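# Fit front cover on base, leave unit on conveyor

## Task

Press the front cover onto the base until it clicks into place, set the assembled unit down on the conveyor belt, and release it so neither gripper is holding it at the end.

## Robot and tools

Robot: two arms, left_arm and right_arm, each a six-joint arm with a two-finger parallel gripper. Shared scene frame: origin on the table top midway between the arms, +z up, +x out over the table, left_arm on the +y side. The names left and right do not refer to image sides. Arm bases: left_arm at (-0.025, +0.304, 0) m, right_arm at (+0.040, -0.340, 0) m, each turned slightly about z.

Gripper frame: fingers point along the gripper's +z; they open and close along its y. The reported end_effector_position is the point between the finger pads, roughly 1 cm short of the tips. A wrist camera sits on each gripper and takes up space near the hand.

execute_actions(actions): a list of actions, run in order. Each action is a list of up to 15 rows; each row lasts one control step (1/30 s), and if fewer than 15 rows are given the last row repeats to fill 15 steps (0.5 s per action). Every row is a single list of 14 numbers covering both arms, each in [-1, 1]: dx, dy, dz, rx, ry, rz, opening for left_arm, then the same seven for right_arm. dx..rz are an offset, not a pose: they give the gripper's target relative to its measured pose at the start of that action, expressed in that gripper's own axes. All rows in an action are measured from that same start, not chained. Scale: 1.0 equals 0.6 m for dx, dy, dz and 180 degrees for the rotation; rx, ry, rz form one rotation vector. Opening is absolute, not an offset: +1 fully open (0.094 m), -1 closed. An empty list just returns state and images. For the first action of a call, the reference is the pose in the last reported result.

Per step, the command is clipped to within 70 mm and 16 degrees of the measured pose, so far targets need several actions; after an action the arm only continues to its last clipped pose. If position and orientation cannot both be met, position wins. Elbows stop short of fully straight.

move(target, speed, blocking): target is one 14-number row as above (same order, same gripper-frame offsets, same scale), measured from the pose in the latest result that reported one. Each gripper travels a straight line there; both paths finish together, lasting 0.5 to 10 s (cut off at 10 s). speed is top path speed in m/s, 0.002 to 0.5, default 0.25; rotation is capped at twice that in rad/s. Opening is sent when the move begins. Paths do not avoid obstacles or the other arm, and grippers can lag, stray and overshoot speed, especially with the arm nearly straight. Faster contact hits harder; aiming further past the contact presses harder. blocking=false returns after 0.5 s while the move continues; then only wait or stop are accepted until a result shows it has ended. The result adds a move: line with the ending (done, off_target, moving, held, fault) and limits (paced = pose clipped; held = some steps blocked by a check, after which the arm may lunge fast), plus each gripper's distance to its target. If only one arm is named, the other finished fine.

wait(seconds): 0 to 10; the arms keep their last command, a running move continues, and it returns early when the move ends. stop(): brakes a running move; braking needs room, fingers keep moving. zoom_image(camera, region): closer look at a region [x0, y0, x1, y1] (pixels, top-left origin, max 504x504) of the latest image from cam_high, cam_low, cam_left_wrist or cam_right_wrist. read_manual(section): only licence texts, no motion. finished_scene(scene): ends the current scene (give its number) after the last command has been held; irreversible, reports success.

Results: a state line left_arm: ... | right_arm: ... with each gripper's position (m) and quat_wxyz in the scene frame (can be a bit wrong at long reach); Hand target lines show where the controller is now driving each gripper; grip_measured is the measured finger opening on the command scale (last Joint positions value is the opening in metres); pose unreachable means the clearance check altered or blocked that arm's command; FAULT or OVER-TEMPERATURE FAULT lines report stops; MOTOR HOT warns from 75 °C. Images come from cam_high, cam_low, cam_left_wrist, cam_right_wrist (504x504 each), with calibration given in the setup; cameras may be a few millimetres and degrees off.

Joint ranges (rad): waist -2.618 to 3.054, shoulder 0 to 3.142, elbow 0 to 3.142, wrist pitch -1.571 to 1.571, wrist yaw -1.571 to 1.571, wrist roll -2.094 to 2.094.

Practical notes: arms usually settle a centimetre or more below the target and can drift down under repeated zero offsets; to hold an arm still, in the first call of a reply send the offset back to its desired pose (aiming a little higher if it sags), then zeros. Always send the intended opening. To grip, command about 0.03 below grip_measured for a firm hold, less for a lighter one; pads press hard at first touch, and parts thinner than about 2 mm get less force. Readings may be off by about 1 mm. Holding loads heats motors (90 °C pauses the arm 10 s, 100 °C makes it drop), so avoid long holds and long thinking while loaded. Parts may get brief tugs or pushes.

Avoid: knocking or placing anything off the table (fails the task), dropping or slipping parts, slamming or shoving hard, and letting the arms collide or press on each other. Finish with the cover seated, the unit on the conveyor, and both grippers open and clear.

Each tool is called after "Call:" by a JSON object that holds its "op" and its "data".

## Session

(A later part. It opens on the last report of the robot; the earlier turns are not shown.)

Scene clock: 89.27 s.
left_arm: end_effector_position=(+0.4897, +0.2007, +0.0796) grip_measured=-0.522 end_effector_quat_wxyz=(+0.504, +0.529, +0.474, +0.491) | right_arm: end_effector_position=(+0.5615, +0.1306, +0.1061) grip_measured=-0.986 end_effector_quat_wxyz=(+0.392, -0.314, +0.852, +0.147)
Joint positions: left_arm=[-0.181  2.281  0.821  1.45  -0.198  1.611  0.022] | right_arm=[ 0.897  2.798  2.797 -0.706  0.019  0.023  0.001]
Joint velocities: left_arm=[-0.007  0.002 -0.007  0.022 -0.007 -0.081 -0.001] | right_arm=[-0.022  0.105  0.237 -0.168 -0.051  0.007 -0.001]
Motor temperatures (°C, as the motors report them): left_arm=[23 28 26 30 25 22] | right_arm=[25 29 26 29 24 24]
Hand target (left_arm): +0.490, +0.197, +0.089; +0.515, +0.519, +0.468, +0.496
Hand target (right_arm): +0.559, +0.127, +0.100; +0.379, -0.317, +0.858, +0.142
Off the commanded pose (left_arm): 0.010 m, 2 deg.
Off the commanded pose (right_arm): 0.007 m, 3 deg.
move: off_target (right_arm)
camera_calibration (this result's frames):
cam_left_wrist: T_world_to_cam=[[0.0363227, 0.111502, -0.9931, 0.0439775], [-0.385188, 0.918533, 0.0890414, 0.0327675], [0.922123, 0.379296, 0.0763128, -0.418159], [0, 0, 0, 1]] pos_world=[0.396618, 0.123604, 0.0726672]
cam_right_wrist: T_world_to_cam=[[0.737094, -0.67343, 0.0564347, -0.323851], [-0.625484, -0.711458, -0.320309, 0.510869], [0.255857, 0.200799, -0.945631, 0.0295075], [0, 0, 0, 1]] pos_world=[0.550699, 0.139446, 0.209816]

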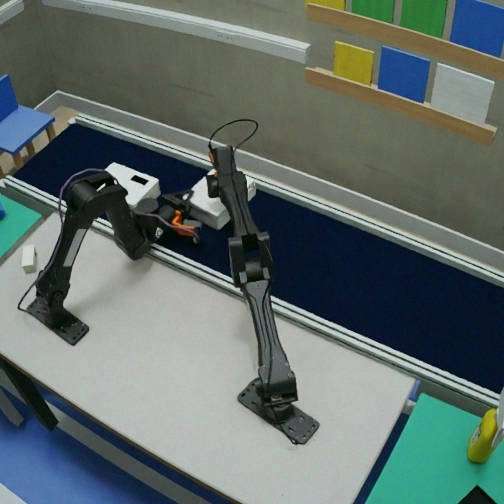

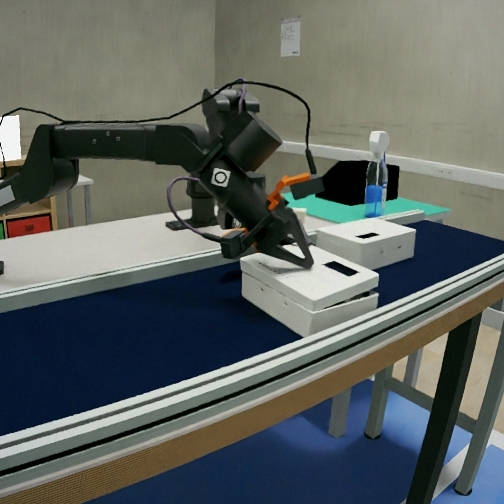

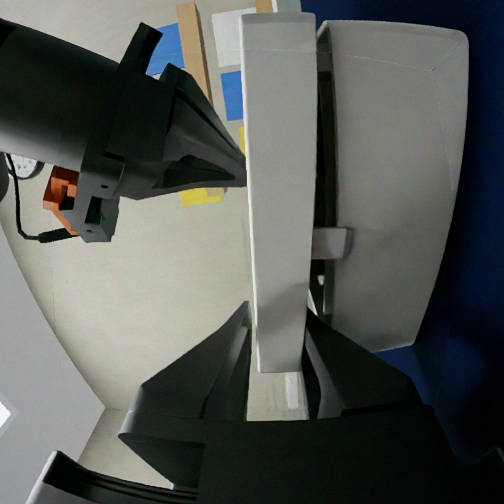

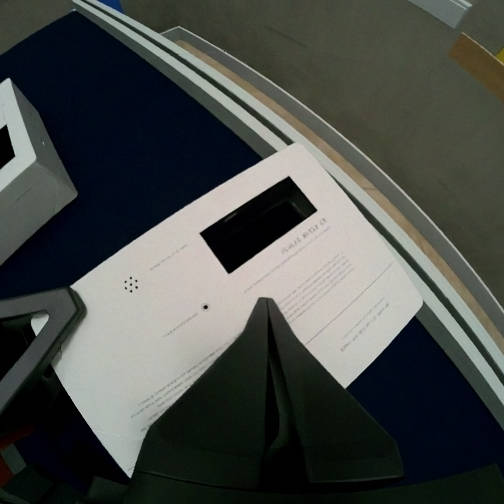

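Call:
{"op": "move", "data": {"target": [-0.005,0.016,0,-0.01,0,0,-0.9, -0.02,0.0,-0.04,0,0,0,-1], "speed": 0.05}}

Call:
{"op": "move", "data": {"target": [-0.005,0.03,0.014,-0.015,-0.006,-0.01,-0.9, 0,0,0,0,0,0,-1], "speed": 0.04}}

Call:
{"op": "zoom_image", "data": {"camera": "cam_low", "region": [200, 180, 420, 350]}}

Scene clock: 90.77 s.
left_arm: end_effector_position=(+0.4897, +0.2007, +0.0796) grip_measured=-0.656 end_effector_quat_wxyz=(+0.502, +0.531, +0.472, +0.493) | right_arm: end_effector_position=(+0.5539, +0.1236, +0.1206) grip_measured=-0.986 end_effector_quat_wxyz=(+0.384, -0.315, +0.856, +0.144)
Joint positions: left_arm=[-0.181  2.281  0.821  1.451 -0.198  1.619  0.016] | right_arm=[ 0.897  2.727  2.73  -0.729  0.02   0.023  0.001]
Joint velocities: left_arm=[ 0.012  0.002 -0.002 -0.007  0.022 -0.051  0.   ] | right_arm=[-0.007 -0.007  0.002 -0.007  0.007 -0.081 -0.   ]
Motor temperatures (°C, as the motors report them): left_arm=[23 28 26 30 25 22] | right_arm=[25 30 26 29 24 24]
Hand target (left_arm): +0.490, +0.197, +0.089; +0.512, +0.521, +0.466, +0.498
Hand target (right_arm): +0.554, +0.124, +0.131; +0.392, -0.314, +0.852, +0.147
Off the commanded pose (left_arm): 0.010 m, 2 deg.
Off the commanded pose (right_arm): 0.010 m, 1 deg.
move: done
camera_calibration (this result's frames):
cam_left_wrist: T_world_to_cam=[[0.0372889, 0.120088, -0.992063, 0.0416935], [-0.385204, 0.91776, 0.0966147, 0.0323198], [0.922078, 0.378544, 0.0804805, -0.418307], [0, 0, 0, 1]] pos_world=[0.396606, 0.123679, 0.0719056]
cam_right_wrist: T_world_to_cam=[[0.737692, -0.672903, 0.0548766, -0.323994], [-0.630116, -0.715406, -0.301908, 0.506662], [0.242414, 0.188136, -0.951756, 0.056304], [0, 0, 0, 1]] pos_world=[0.544615, 0.133859, 0.224333]

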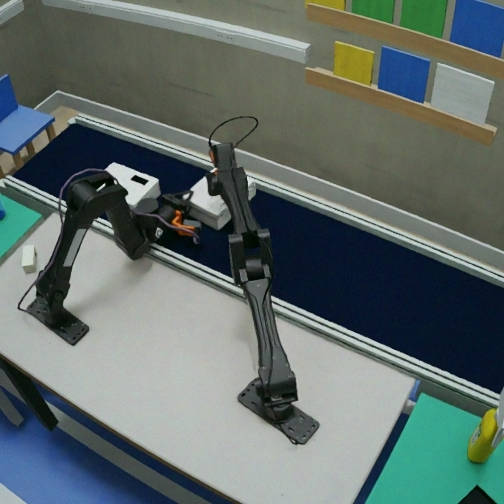

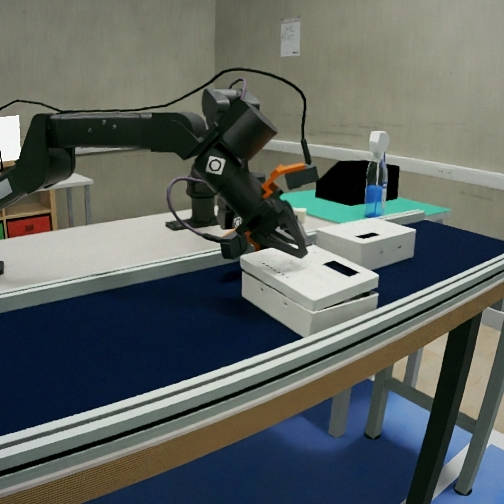

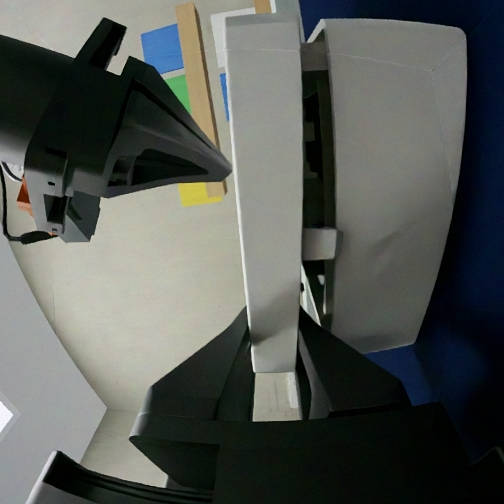

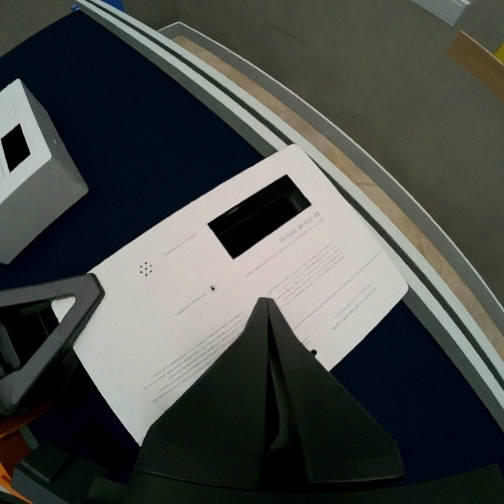

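Scene clock: 91.73 s.
left_arm: end_effector_position=(+0.4896, +0.2004, +0.0796) grip_measured=-0.656 end_effector_quat_wxyz=(+0.503, +0.531, +0.471, +0.493) | right_arm: end_effector_position=(+0.5539, +0.1236, +0.1206) grip_measured=-0.986 end_effector_quat_wxyz=(+0.384, -0.315, +0.856, +0.144)
Joint positions: left_arm=[-0.181  2.281  0.821  1.451 -0.196  1.619  0.016] | right_arm=[ 0.897  2.727  2.73  -0.729  0.02   0.023  0.001]
Joint velocities: left_arm=[ 0.012  0.007 -0.012  0.007  0.007  0.007 -0.   ] | right_arm=[-0.017  0.007  0.017 -0.037  0.007  0.007 -0.   ]
Motor temperatures (°C, as the motors report them): left_arm=[23 28 26 30 25 22] | right_arm=[25 30 26 29 24 24]
Hand target (left_arm): +0.497, +0.196, +0.097; +0.526, +0.517, +0.463, +0.492
Hand target (right_arm): +0.554, +0.124, +0.121; +0.384, -0.315, +0.856, +0.144
Off the commanded pose (left_arm): 0.020 m, 3 deg.
Off the commanded pose (right_arm): 0.000 m, 0 deg.
move: off_target (left_arm)
camera_calibration (this result's frames):
cam_left_wrist: T_world_to_cam=[[0.0374597, 0.119245, -0.992158, 0.0418273], [-0.383453, 0.918565, 0.0959224, 0.0316588], [0.9228, 0.376853, 0.080134, -0.418144], [0, 0, 0, 1]] pos_world=[0.396436, 0.123511, 0.0719701]
cam_right_wrist: T_world_to_cam=[[0.737692, -0.672903, 0.0548766, -0.323994], [-0.630116, -0.715406, -0.301908, 0.506662], [0.242414, 0.188136, -0.951756, 0.056304], [0, 0, 0, 1]] pos_world=[0.544615, 0.133859, 0.224333]

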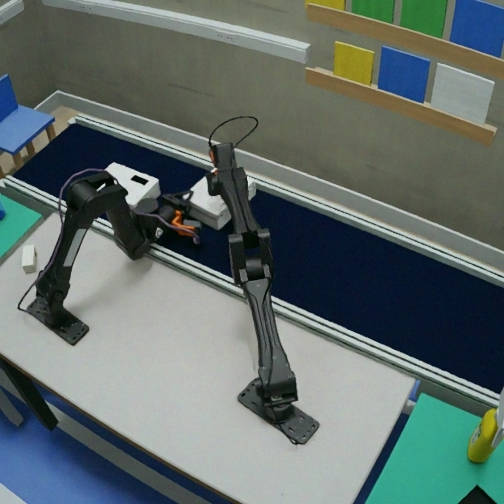

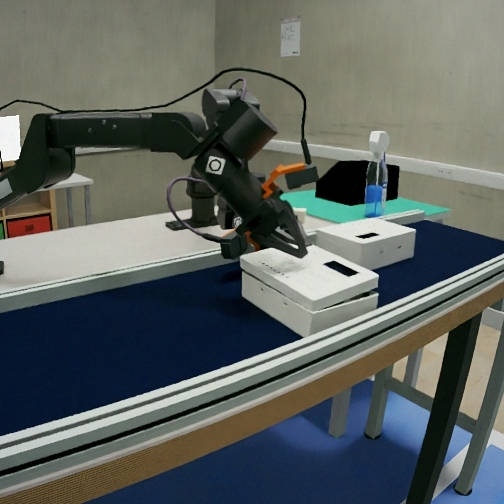

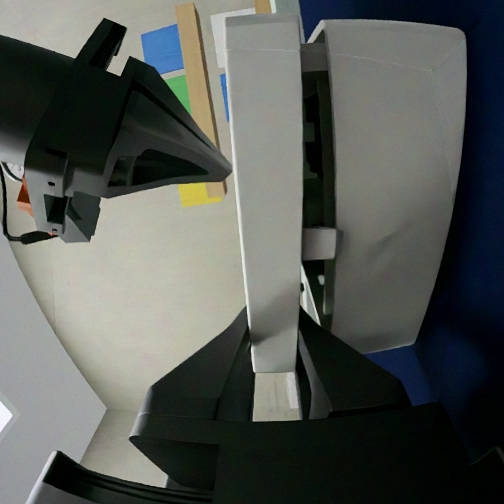

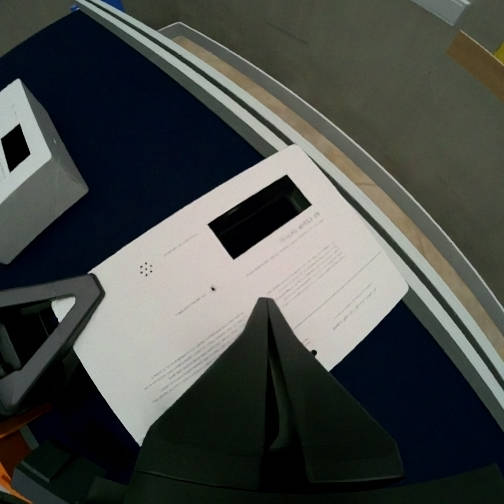

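Region (200, 180, 420, 350) of cam_low's 504x504 image, scaled by 2.291, with more detail than that image has; it fills the top 389 rows of this view, and the rest is white.

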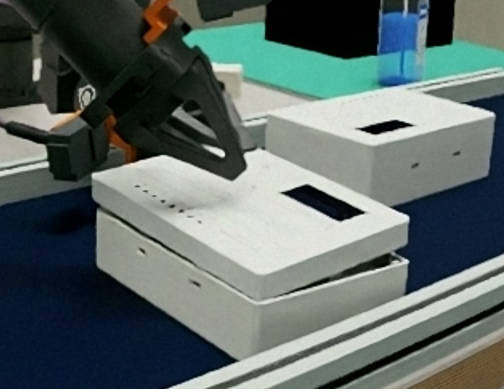

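Call:
{"op": "move", "data": {"target": [-0.005,0.042,0.02,-0.015,-0.012,-0.02,-0.9, 0,0,0,0,0,0,-1], "speed": 0.04}}

Call:
{"op": "zoom_image", "data": {"camera": "cam_low", "region": [200, 180, 420, 350]}}

Scene clock: 93.20 s.
left_arm: end_effector_position=(+0.4939, +0.1985, +0.0810) grip_measured=-0.656 end_effector_quat_wxyz=(+0.510, +0.533, +0.475, +0.480) | right_arm: end_effector_position=(+0.5539, +0.1236, +0.1206) grip_measured=-0.986 end_effector_quat_wxyz=(+0.384, -0.315, +0.856, +0.144)
Joint positions: left_arm=[-0.174  2.271  0.837  1.413 -0.172  1.595  0.016] | right_arm=[ 0.897  2.727  2.73  -0.729  0.02   0.023  0.001]
Joint velocities: left_arm=[-0.012  0.012  0.002  0.007 -0.051  0.007  0.   ] | right_arm=[-0.012 -0.007 -0.007 -0.007  0.051 -0.007  0.   ]
Motor temperatures (°C, as the motors report them): left_arm=[23 28 26 30 25 22] | right_arm=[25 31 26 29 24 24]
Hand target (left_arm): +0.501, +0.195, +0.105; +0.539, +0.514, +0.466, +0.478
Hand target (right_arm): +0.554, +0.124, +0.121; +0.384, -0.315, +0.856, +0.144
Off the commanded pose (left_arm): 0.025 m, 4 deg.
Off the commanded pose (right_arm): 0.000 m, 0 deg.
move: off_target (left_arm)
camera_calibration (this result's frames):
cam_left_wrist: T_world_to_cam=[[0.0264434, 0.0978601, -0.994849, 0.0531565], [-0.366075, 0.927013, 0.0814569, 0.0258095], [0.93021, 0.362035, 0.0603375, -0.42057], [0, 0, 0, 1]] pos_world=[0.39926, 0.123133, 0.0761564]
cam_right_wrist: T_world_to_cam=[[0.737692, -0.672903, 0.0548766, -0.323994], [-0.630116, -0.715406, -0.301908, 0.506662], [0.242414, 0.188136, -0.951756, 0.056304], [0, 0, 0, 1]] pos_world=[0.544615, 0.133859, 0.224333]

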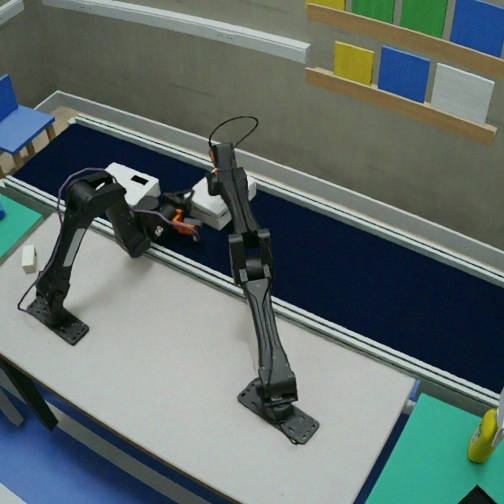

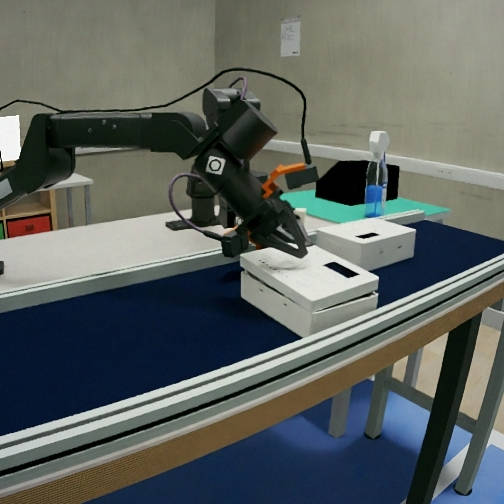

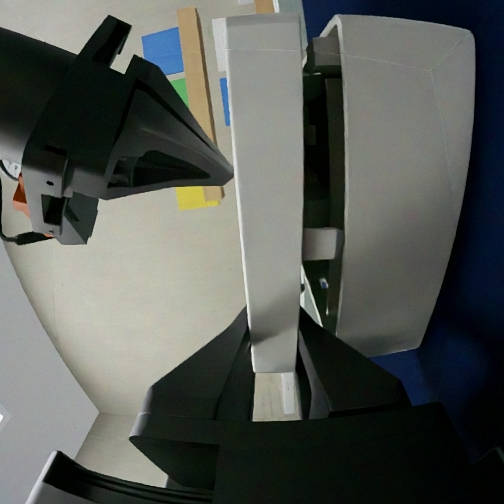

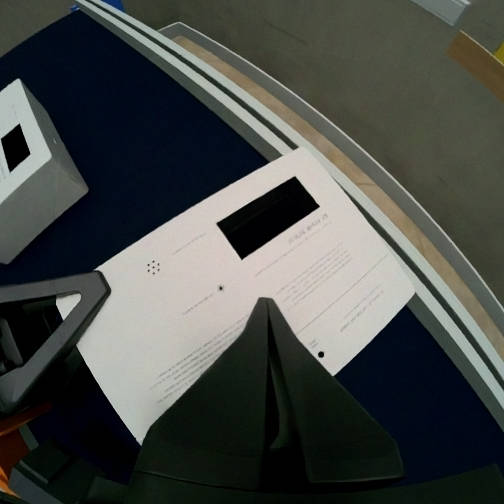

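Region (200, 180, 420, 350) of cam_low's 504x504 image, scaled by 2.291, with more detail than that image has; it fills the top 389 rows of this view, and the rest is white.

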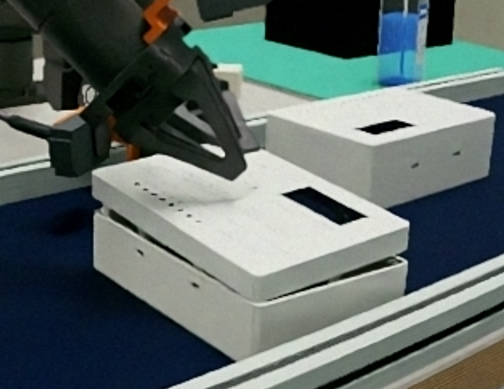

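Call:
{"op": "move", "data": {"target": [0,0.012,0.004,-0.005,0,0,-0.52, 0,0,0,0,0,0,-1], "speed": 0.04}}

Call:
{"op": "zoom_image", "data": {"camera": "cam_low", "region": [200, 180, 420, 350]}}

Scene clock: 94.07 s.
left_arm: end_effector_position=(+0.4939, +0.1986, +0.0808) grip_measured=-0.523 end_effector_quat_wxyz=(+0.508, +0.534, +0.474, +0.481) | right_arm: end_effector_position=(+0.5539, +0.1236, +0.1206) grip_measured=-0.986 end_effector_quat_wxyz=(+0.384, -0.315, +0.856, +0.144)
Joint positions: left_arm=[-0.174  2.271  0.837  1.412 -0.171  1.599  0.022] | right_arm=[ 0.897  2.727  2.73  -0.729  0.02   0.023  0.001]
Joint velocities: left_arm=[ 0.017 -0.002  0.007  0.007  0.051  0.051  0.   ] | right_arm=[-0.017  0.012  0.012  0.007  0.022  0.022  0.001]
Motor temperatures (°C, as the motors report them): left_arm=[23 28 26 30 25 22] | right_arm=[25 31 26 29 24 24]
Hand target (left_arm): +0.496, +0.198, +0.088; +0.514, +0.529, +0.471, +0.484
Hand target (right_arm): +0.554, +0.124, +0.121; +0.384, -0.315, +0.856, +0.144
Off the commanded pose (left_arm): 0.008 m, 1 deg.
Off the commanded pose (right_arm): 0.000 m, 0 deg.
move: done
camera_calibration (this result's frames):
cam_left_wrist: T_world_to_cam=[[0.0260484, 0.101824, -0.994461, 0.0523326], [-0.365968, 0.92671, 0.0853007, 0.0254111], [0.930263, 0.361719, 0.0614036, -0.420684], [0, 0, 0, 1]] pos_world=[0.399283, 0.123292, 0.0757066]
cam_right_wrist: T_world_to_cam=[[0.737692, -0.672903, 0.0548766, -0.323994], [-0.630116, -0.715406, -0.301908, 0.506662], [0.242414, 0.188136, -0.951756, 0.056304], [0, 0, 0, 1]] pos_world=[0.544615, 0.133859, 0.224333]

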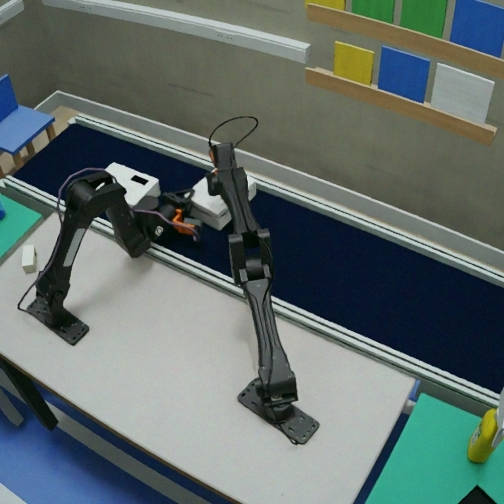

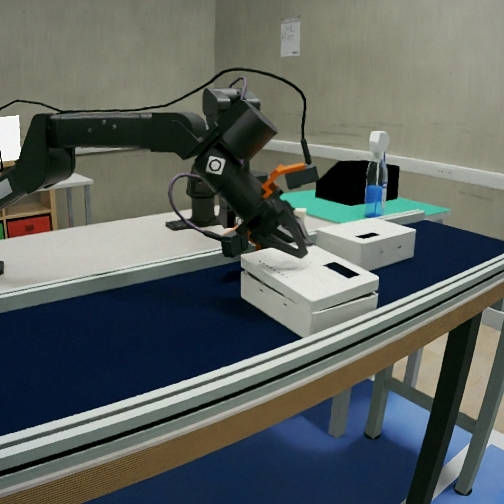

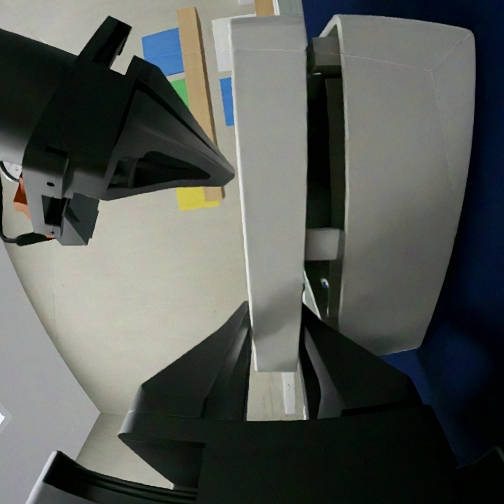

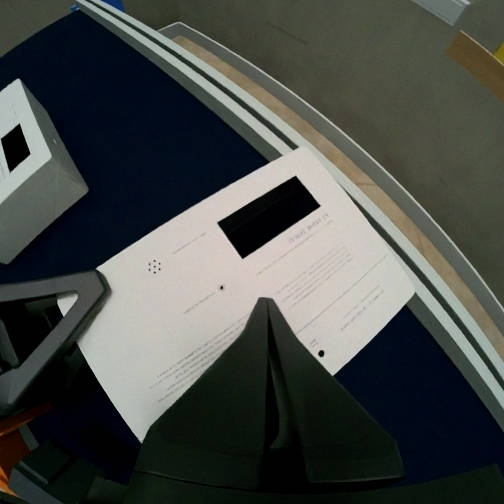

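Region (200, 180, 420, 350) of cam_low's 504x504 image, scaled by 2.291, with more detail than that image has; it fills the top 389 rows of this view, and the rest is white.

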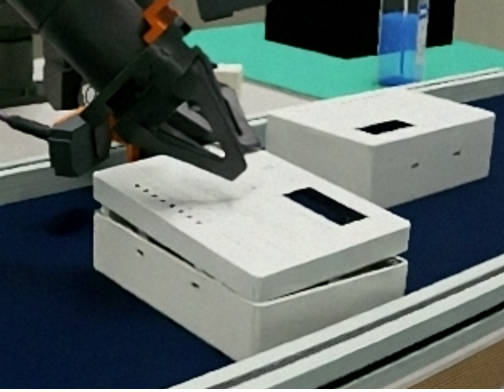

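Call:
{"op": "move", "data": {"target": [0,0.014,-0.07,-0.005,0,0,-0.52, 0,0,0,0,0,0,-1], "speed": 0.05}}

Call:
{"op": "zoom_image", "data": {"camera": "cam_low", "region": [200, 180, 420, 350]}}

Scene clock: 95.50 s.
left_arm: end_effector_position=(+0.4565, +0.2030, +0.0852) grip_measured=-0.522 end_effector_quat_wxyz=(+0.510, +0.535, +0.471, +0.481) | right_arm: end_effector_position=(+0.5539, +0.1236, +0.1206) grip_measured=-0.986 end_effector_quat_wxyz=(+0.384, -0.315, +0.856, +0.144)
Joint positions: left_arm=[-0.189  2.202  0.671  1.513 -0.182  1.603  0.022] | right_arm=[ 0.897  2.727  2.73  -0.729  0.02   0.023  0.001]
Joint velocities: left_arm=[-0.017 -0.007 -0.007 -0.022 -0.022 -0.007  0.   ] | right_arm=[-0.002  0.002 -0.012  0.007 -0.007 -0.007  0.001]
Motor temperatures (°C, as the motors report them): left_arm=[23 28 26 31 25 22] | right_arm=[25 31 26 29 24 24]
Hand target (left_arm): +0.452, +0.201, +0.091; +0.513, +0.531, +0.470, +0.484
Hand target (right_arm): +0.554, +0.124, +0.121; +0.384, -0.315, +0.856, +0.144
Off the commanded pose (left_arm): 0.007 m, 1 deg.
Off the commanded pose (right_arm): 0.000 m, 0 deg.
move: done
camera_calibration (this result's frames):
cam_left_wrist: T_world_to_cam=[[0.0309418, 0.104948, -0.993996, 0.0543486], [-0.362387, 0.927987, 0.0866983, 0.00527049], [0.931514, 0.357528, 0.0667455, -0.387969], [0, 0, 0, 1]] pos_world=[0.361627, 0.128115, 0.0794605]
cam_right_wrist: T_world_to_cam=[[0.737692, -0.672903, 0.0548766, -0.323994], [-0.630116, -0.715406, -0.301908, 0.506662], [0.242414, 0.188136, -0.951756, 0.056304], [0, 0, 0, 1]] pos_world=[0.544615, 0.133859, 0.224333]

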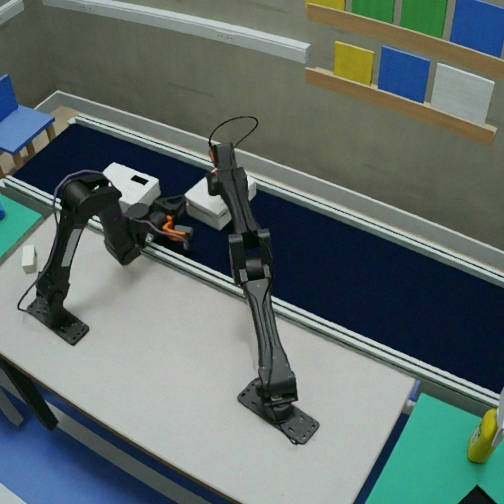

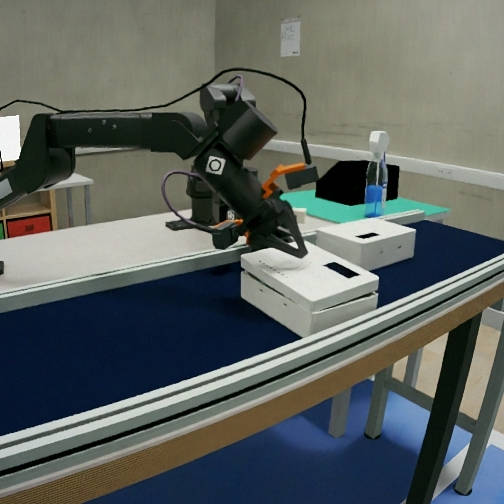

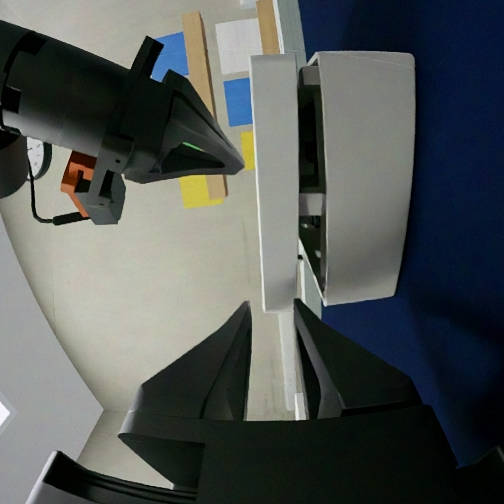

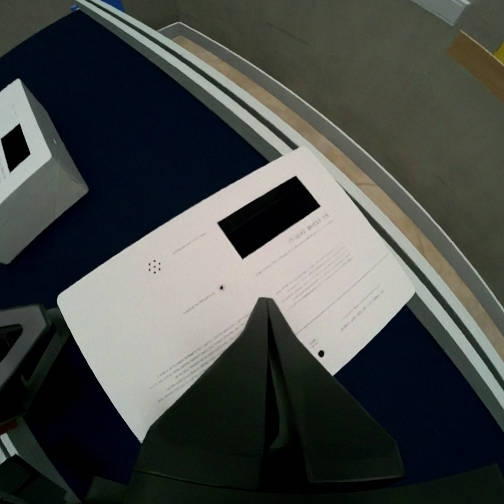

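Region (200, 180, 420, 350) of cam_low's 504x504 image, scaled by 2.291, with more detail than that image has; it fills the top 389 rows of this view, and the rest is white.

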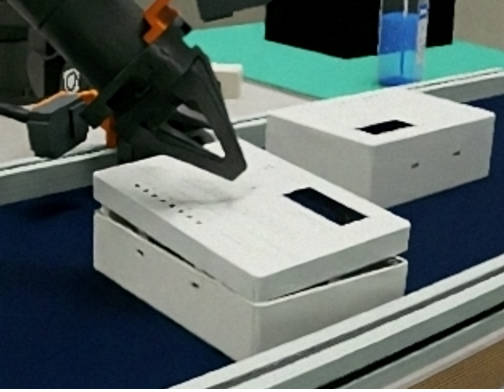

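Call:
{"op": "zoom_image", "data": {"camera": "cam_left_wrist", "region": [230, 40, 430, 330]}}

Region (230, 40, 430, 330) of cam_left_wrist's 504x504 image, scaled by 1.738, with more detail than that image has; it fills the left 348 columns of this view, and the rest is white.

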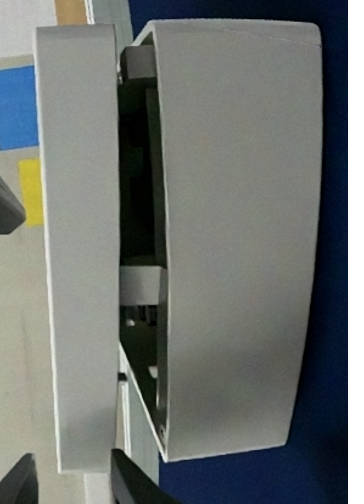

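Call:
{"op": "move", "data": {"target": [-0.125,0.006,-0.008,0,0,0,-1, 0,0,0,0,0,0,-1], "speed": 0.1}}

Scene clock: 97.27 s.
left_arm: end_effector_position=(+0.4420, +0.1301, +0.0896) grip_measured=-0.996 end_effector_quat_wxyz=(+0.515, +0.535, +0.466, +0.481) | right_arm: end_effector_position=(+0.5539, +0.1236, +0.1206) grip_measured=-0.986 end_effector_quat_wxyz=(+0.384, -0.315, +0.856, +0.144)
Joint positions: left_arm=[-0.409  2.212  0.727  1.478 -0.391  1.604  0.   ] | right_arm=[ 0.897  2.727  2.73  -0.729  0.02   0.023  0.001]
Joint velocities: left_arm=[ 0.007  0.012  0.007 -0.037 -0.022 -0.022 -0.   ] | right_arm=[ 0.002  0.007 -0.002 -0.037  0.007  0.007 -0.   ]
Motor temperatures (°C, as the motors report them): left_arm=[23 28 26 30 25 22] | right_arm=[25 31 26 29 24 24]
Hand target (left_arm): +0.446, +0.128, +0.086; +0.510, +0.535, +0.471, +0.481
Hand target (right_arm): +0.554, +0.124, +0.121; +0.384, -0.315, +0.856, +0.144
Off the commanded pose (left_arm): 0.005 m, 1 deg.
Off the commanded pose (right_arm): 0.000 m, 0 deg.
move: done
camera_calibration (this result's frames):
cam_left_wrist: T_world_to_cam=[[0.0422505, 0.103956, -0.993684, 0.0618469], [-0.352583, 0.932135, 0.082525, 0.0628087], [0.934826, 0.34687, 0.0760362, -0.349575], [0, 0, 0, 1]] pos_world=[0.346324, 0.0562815, 0.0828534]
cam_right_wrist: T_world_to_cam=[[0.737692, -0.672903, 0.0548766, -0.323994], [-0.630116, -0.715406, -0.301908, 0.506662], [0.242414, 0.188136, -0.951756, 0.056304], [0, 0, 0, 1]] pos_world=[0.544615, 0.133859, 0.224333]

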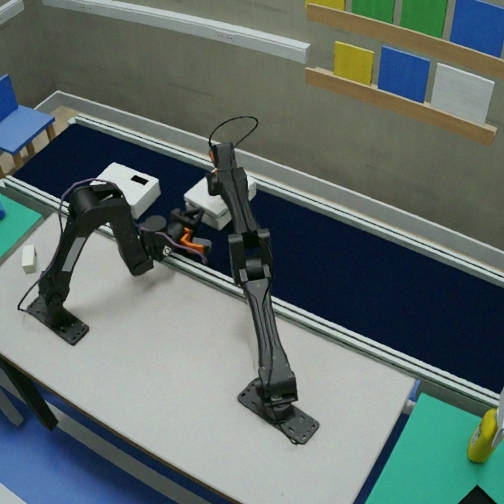

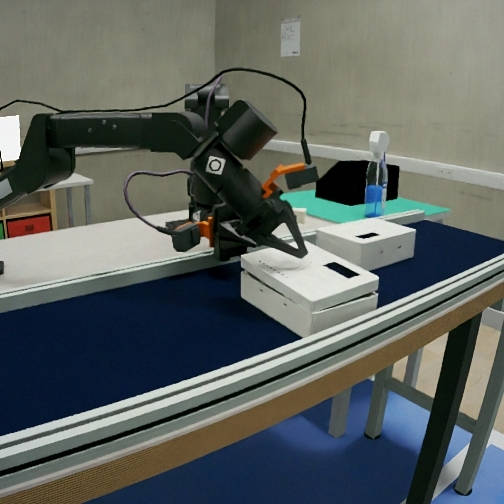

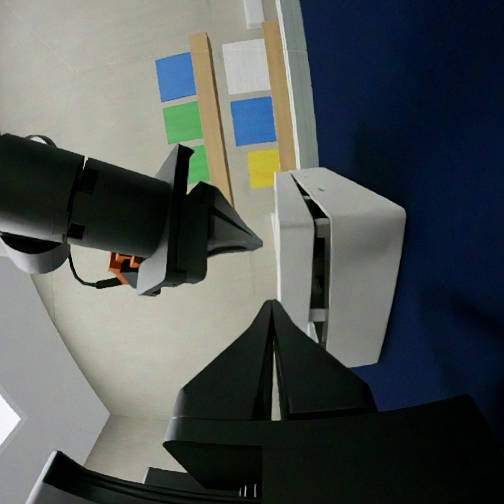

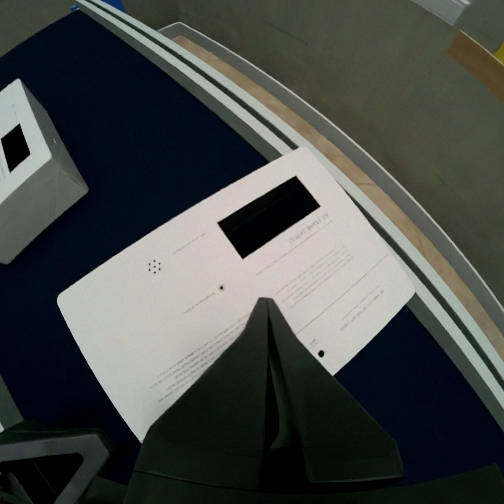

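Call:
{"op": "move", "data": {"target": [0,-0.02,0.017,0,0,0,-1, 0,0,0,0,0,0,-1], "speed": 0.05}}

Scene clock: 98.10 s.
left_arm: end_effector_position=(+0.4454, +0.1284, +0.0732) grip_measured=-0.996 end_effector_quat_wxyz=(+0.507, +0.543, +0.468, +0.479) | right_arm: end_effector_position=(+0.5539, +0.1236, +0.1206) grip_measured=-0.986 end_effector_quat_wxyz=(+0.384, -0.315, +0.856, +0.144)
Joint positions: left_arm=[-0.409  2.265  0.751  1.483 -0.392  1.606  0.   ] | right_arm=[ 0.897  2.727  2.73  -0.729  0.02   0.023  0.001]
Joint velocities: left_arm=[ 0.027 -0.017 -0.002 -0.007  0.051 -0.007 -0.001] | right_arm=[ 0.027 -0.002 -0.042 -0.022  0.007 -0.066  0.   ]
Motor temperatures (°C, as the motors report them): left_arm=[23 28 26 30 25 22] | right_arm=[25 32 26 30 24 24]
Hand target (left_arm): +0.452, +0.130, +0.077; +0.515, +0.535, +0.466, +0.481
Hand target (right_arm): +0.554, +0.124, +0.121; +0.384, -0.315, +0.856, +0.144
Off the commanded pose (left_arm): 0.008 m, 1 deg.
Off the commanded pose (right_arm): 0.000 m, 0 deg.
move: done
camera_calibration (this result's frames):
cam_left_wrist: T_world_to_cam=[[0.0220249, 0.116845, -0.992906, 0.0529659], [-0.351394, 0.930684, 0.101728, 0.0651793], [0.935968, 0.346661, 0.0615569, -0.350348], [0, 0, 0, 1]] pos_world=[0.349652, 0.0546019, 0.0675259]
cam_right_wrist: T_world_to_cam=[[0.737692, -0.672903, 0.0548766, -0.323994], [-0.630116, -0.715406, -0.301908, 0.506662], [0.242414, 0.188136, -0.951756, 0.056304], [0, 0, 0, 1]] pos_world=[0.544615, 0.133859, 0.224333]

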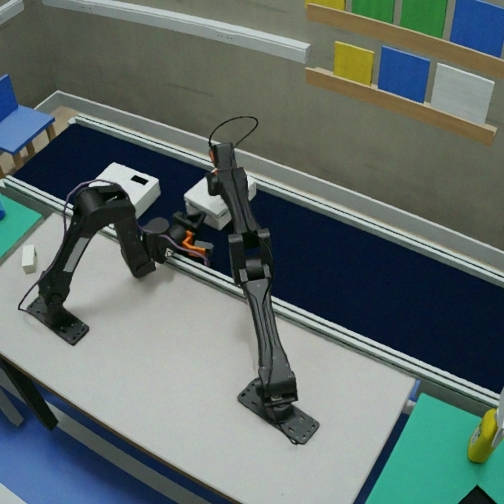

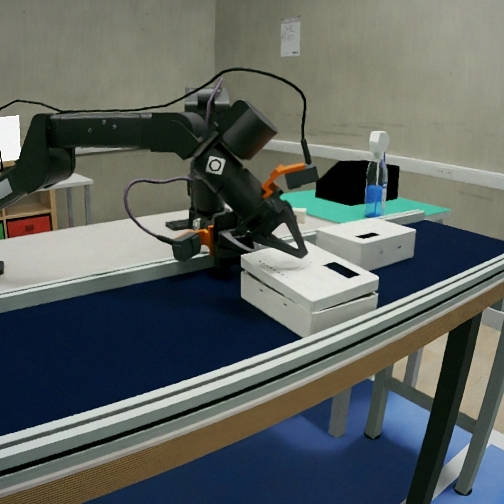

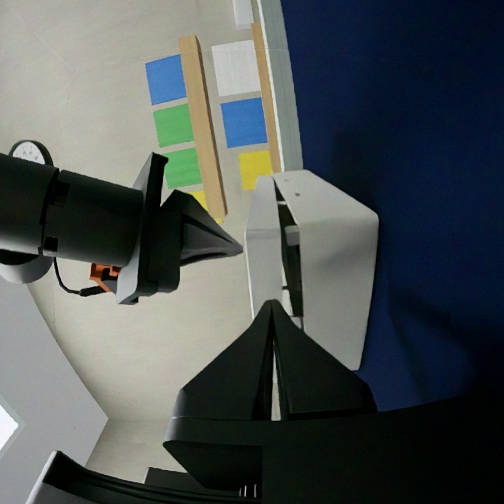

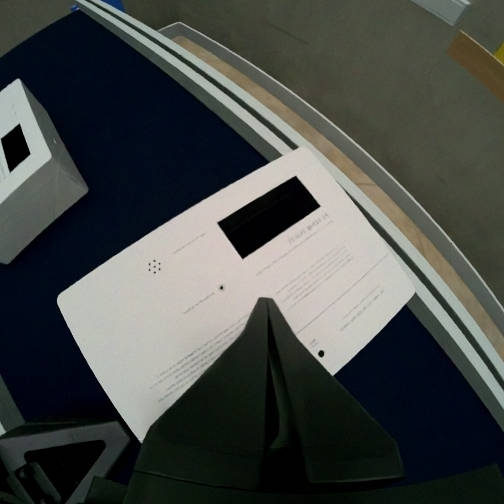

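Call:
{"op": "move", "data": {"target": [0,0.014,0.035,-0.005,0,0,-1, 0,0,0,0,0,0,-1], "speed": 0.03}}

Call:
{"op": "zoom_image", "data": {"camera": "cam_low", "region": [200, 180, 420, 350]}}

Scene clock: 99.30 s.
left_arm: end_effector_position=(+0.4609, +0.1256, +0.0858) grip_measured=-0.996 end_effector_quat_wxyz=(+0.514, +0.534, +0.463, +0.486) | right_arm: end_effector_position=(+0.5539, +0.1236, +0.1206) grip_measured=-0.986 end_effector_quat_wxyz=(+0.384, -0.315, +0.856, +0.144)
Joint positions: left_arm=[-0.397  2.265  0.814  1.452 -0.383  1.614  0.   ] | right_arm=[ 0.897  2.727  2.73  -0.729  0.02   0.023  0.001]
Joint velocities: left_arm=[-0.012 -0.002  0.012 -0.022  0.022 -0.007 -0.   ] | right_arm=[-0.002  0.012  0.012  0.051  0.022  0.022  0.001]
Motor temperatures (°C, as the motors report them): left_arm=[23 28 26 30 25 22] | right_arm=[25 32 26 30 24 24]
Hand target (left_arm): +0.466, +0.126, +0.081; +0.511, +0.539, +0.464, +0.483
Hand target (right_arm): +0.554, +0.124, +0.121; +0.384, -0.315, +0.856, +0.144
Off the commanded pose (left_arm): 0.007 m, 1 deg.
Off the commanded pose (right_arm): 0.000 m, 0 deg.
move: done
camera_calibration (this result's frames):
cam_left_wrist: T_world_to_cam=[[0.0501513, 0.110017, -0.992664, 0.0533299], [-0.357169, 0.93016, 0.0850449, 0.076059], [0.932693, 0.350283, 0.0859434, -0.365731], [0, 0, 0, 1]] pos_world=[0.365606, 0.0514952, 0.0779023]
cam_right_wrist: T_world_to_cam=[[0.737692, -0.672903, 0.0548766, -0.323994], [-0.630116, -0.715406, -0.301908, 0.506662], [0.242414, 0.188136, -0.951756, 0.056304], [0, 0, 0, 1]] pos_world=[0.544615, 0.133859, 0.224333]

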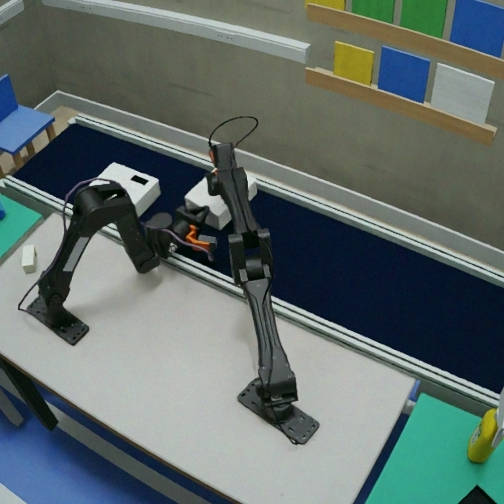

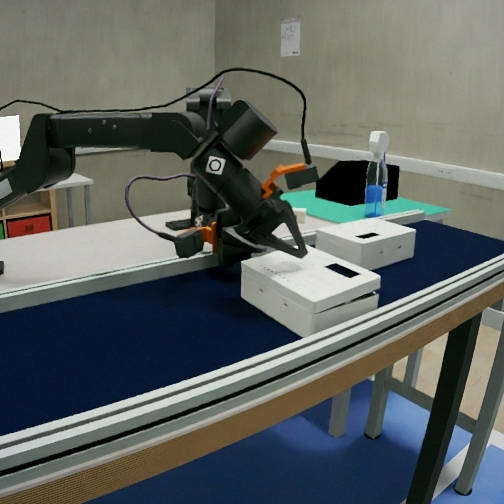

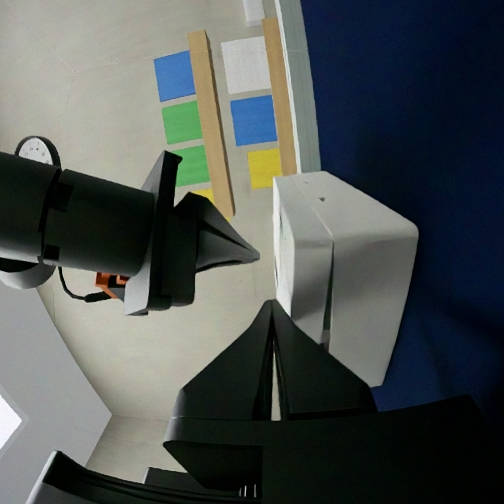

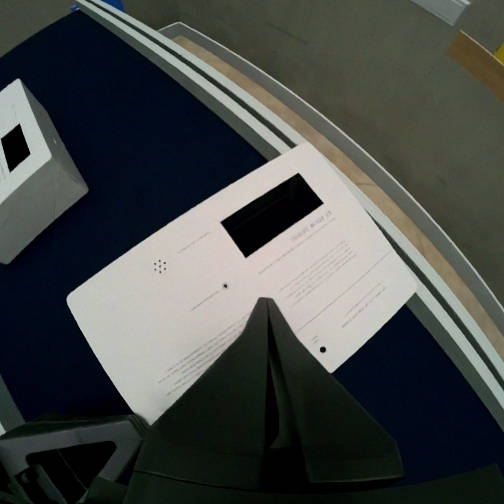

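Region (200, 180, 420, 350) of cam_low's 504x504 image, scaled by 2.291, with more detail than that image has; it fills the top 389 rows of this view, and the rest is white.

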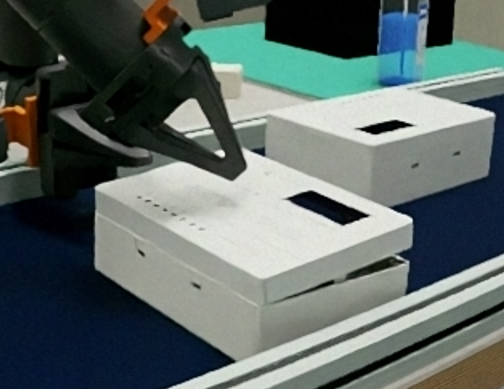

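Call:
{"op": "move", "data": {"target": [0.03,0.05,-0.01,0.1,0,0,-1, 0,0,-0.12,0,0,0,-1], "speed": 0.15}}

Scene clock: 102.57 s.
left_arm: end_effector_position=(+0.4528, +0.1414, +0.1063) grip_measured=-0.996 end_effector_quat_wxyz=(+0.415, +0.614, +0.531, +0.411) | right_arm: end_effector_position=(+0.5157, +0.0889, +0.1627) grip_measured=-0.986 end_effector_quat_wxyz=(+0.378, -0.316, +0.858, +0.141)
Joint positions: left_arm=[-0.367  1.891  0.845  0.7   -0.354  1.514  0.   ] | right_arm=[ 0.897  2.353  2.209 -0.596  0.02   0.023  0.001]
Joint velocities: left_arm=[-0.007 -0.017 -0.022  0.022  0.007 -0.022  0.   ] | right_arm=[-0.002 -0.007  0.007 -0.007  0.081 -0.007  0.001]
Motor temperatures (°C, as the motors report them): left_arm=[23 28 26 30 25 22] | right_arm=[25 32 26 30 24 24]
Hand target (left_arm): +0.458, +0.142, +0.117; +0.425, +0.606, +0.535, +0.407
Hand target (right_arm): +0.514, +0.088, +0.169; +0.384, -0.316, +0.856, +0.144
Off the commanded pose (left_arm): 0.011 m, 1 deg.
Off the commanded pose (right_arm): 0.006 m, 1 deg.
move: off_target (left_arm)
camera_calibration (this result's frames):
cam_left_wrist: T_world_to_cam=[[-0.26773, 0.161353, -0.949887, 0.204463], [-0.319824, 0.915096, 0.245587, 0.024891], [0.908864, 0.369548, -0.193394, -0.327635], [0, 0, 0, 1]] pos_world=[0.360477, 0.0653084, 0.124741]
cam_right_wrist: T_world_to_cam=[[0.738243, -0.672402, 0.0535904, -0.321605], [-0.633118, -0.718135, -0.288868, 0.470108], [0.232721, 0.179326, -0.955868, 0.118579], [0, 0, 0, 1]] pos_world=[0.507461, 0.100089, 0.26638]

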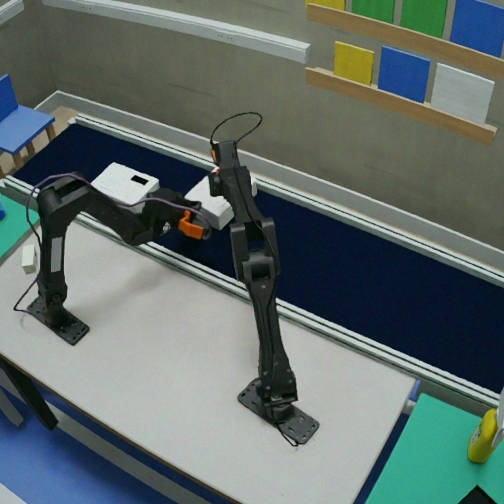

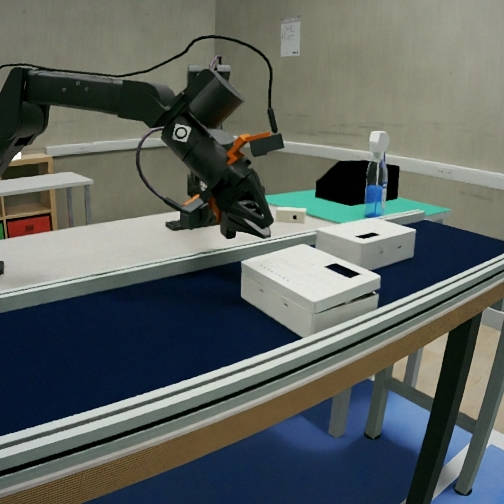

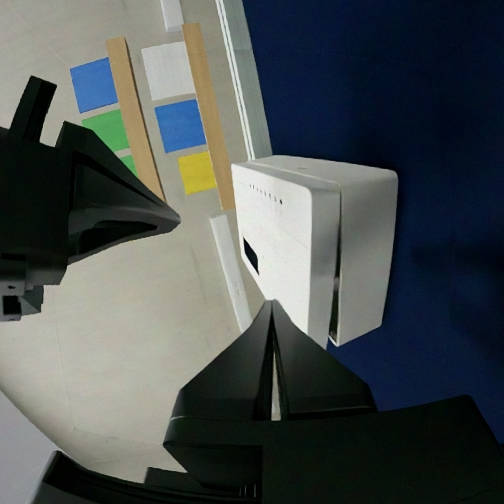

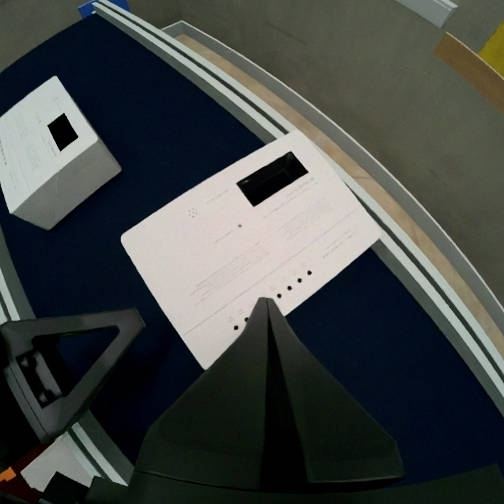

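Call:
{"op": "move", "data": {"target": [0.174,0.06,0.142,0.08,0,0,-1, 0,0,-0.01,0,0,0,-1], "speed": 0.2}}

Scene clock: 104.23 s.
left_arm: end_effector_position=(+0.5530, +0.2411, +0.1202) grip_measured=-0.996 end_effector_quat_wxyz=(+0.333, +0.654, +0.581, +0.351) | right_arm: end_effector_position=(+0.5157, +0.0889, +0.1627) grip_measured=-0.986 end_effector_quat_wxyz=(+0.378, -0.316, +0.858, +0.141)
Joint positions: left_arm=[-0.051  2.046  1.394  0.089 -0.087  1.601  0.   ] | right_arm=[ 0.897  2.353  2.209 -0.596  0.02   0.023  0.001]
Joint velocities: left_arm=[ 0.007  0.002 -0.002 -0.022  0.007  0.022  0.001] | right_arm=[ 0.007 -0.007 -0.002  0.007 -0.037 -0.051  0.   ]
Motor temperatures (°C, as the motors report them): left_arm=[23 28 26 30 25 22] | right_arm=[25 33 26 30 24 24]
Hand target (left_arm): +0.555, +0.237, +0.120; +0.335, +0.660, +0.579, +0.342
Hand target (right_arm): +0.513, +0.086, +0.167; +0.378, -0.316, +0.858, +0.141
Off the commanded pose (left_arm): 0.006 m, 1 deg.
Off the commanded pose (right_arm): 0.006 m, 0 deg.
move: done
camera_calibration (this result's frames):
cam_left_wrist: T_world_to_cam=[[-0.487098, 0.173421, -0.855956, 0.335453], [-0.28335, 0.895688, 0.342717, -0.064874], [0.826104, 0.409472, -0.387149, -0.39344], [0, 0, 0, 1]] pos_world=[0.470038, 0.161035, 0.157047]
cam_right_wrist: T_world_to_cam=[[0.738243, -0.672402, 0.0535904, -0.321605], [-0.633118, -0.718135, -0.288868, 0.470108], [0.232721, 0.179326, -0.955868, 0.118579], [0, 0, 0, 1]] pos_world=[0.507461, 0.100089, 0.26638]

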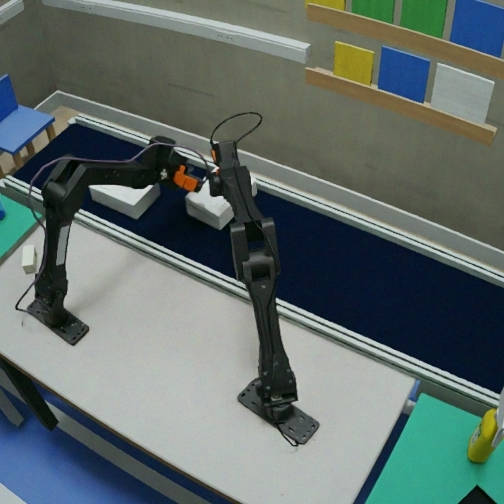

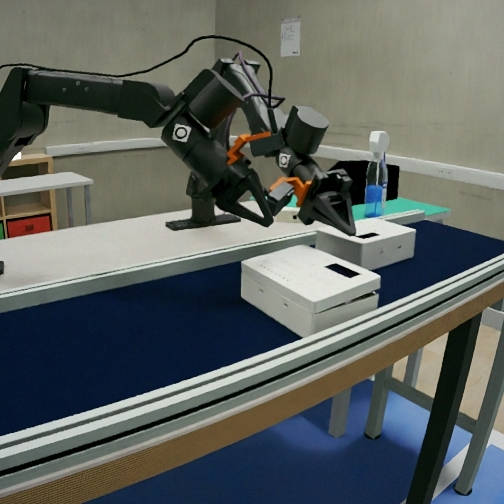

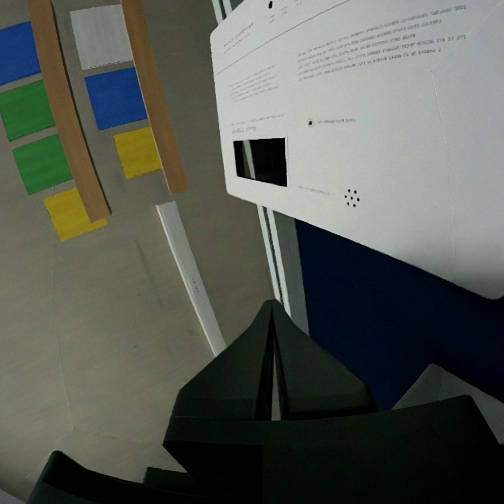

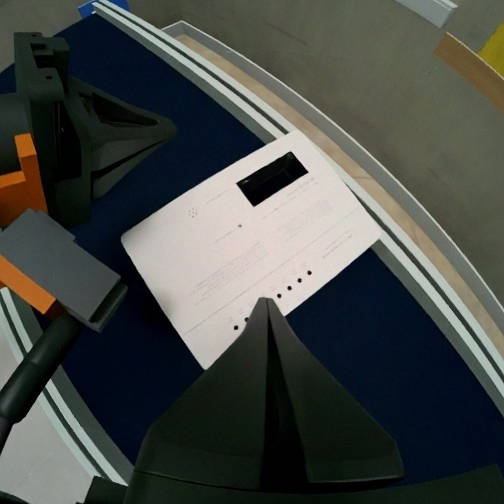

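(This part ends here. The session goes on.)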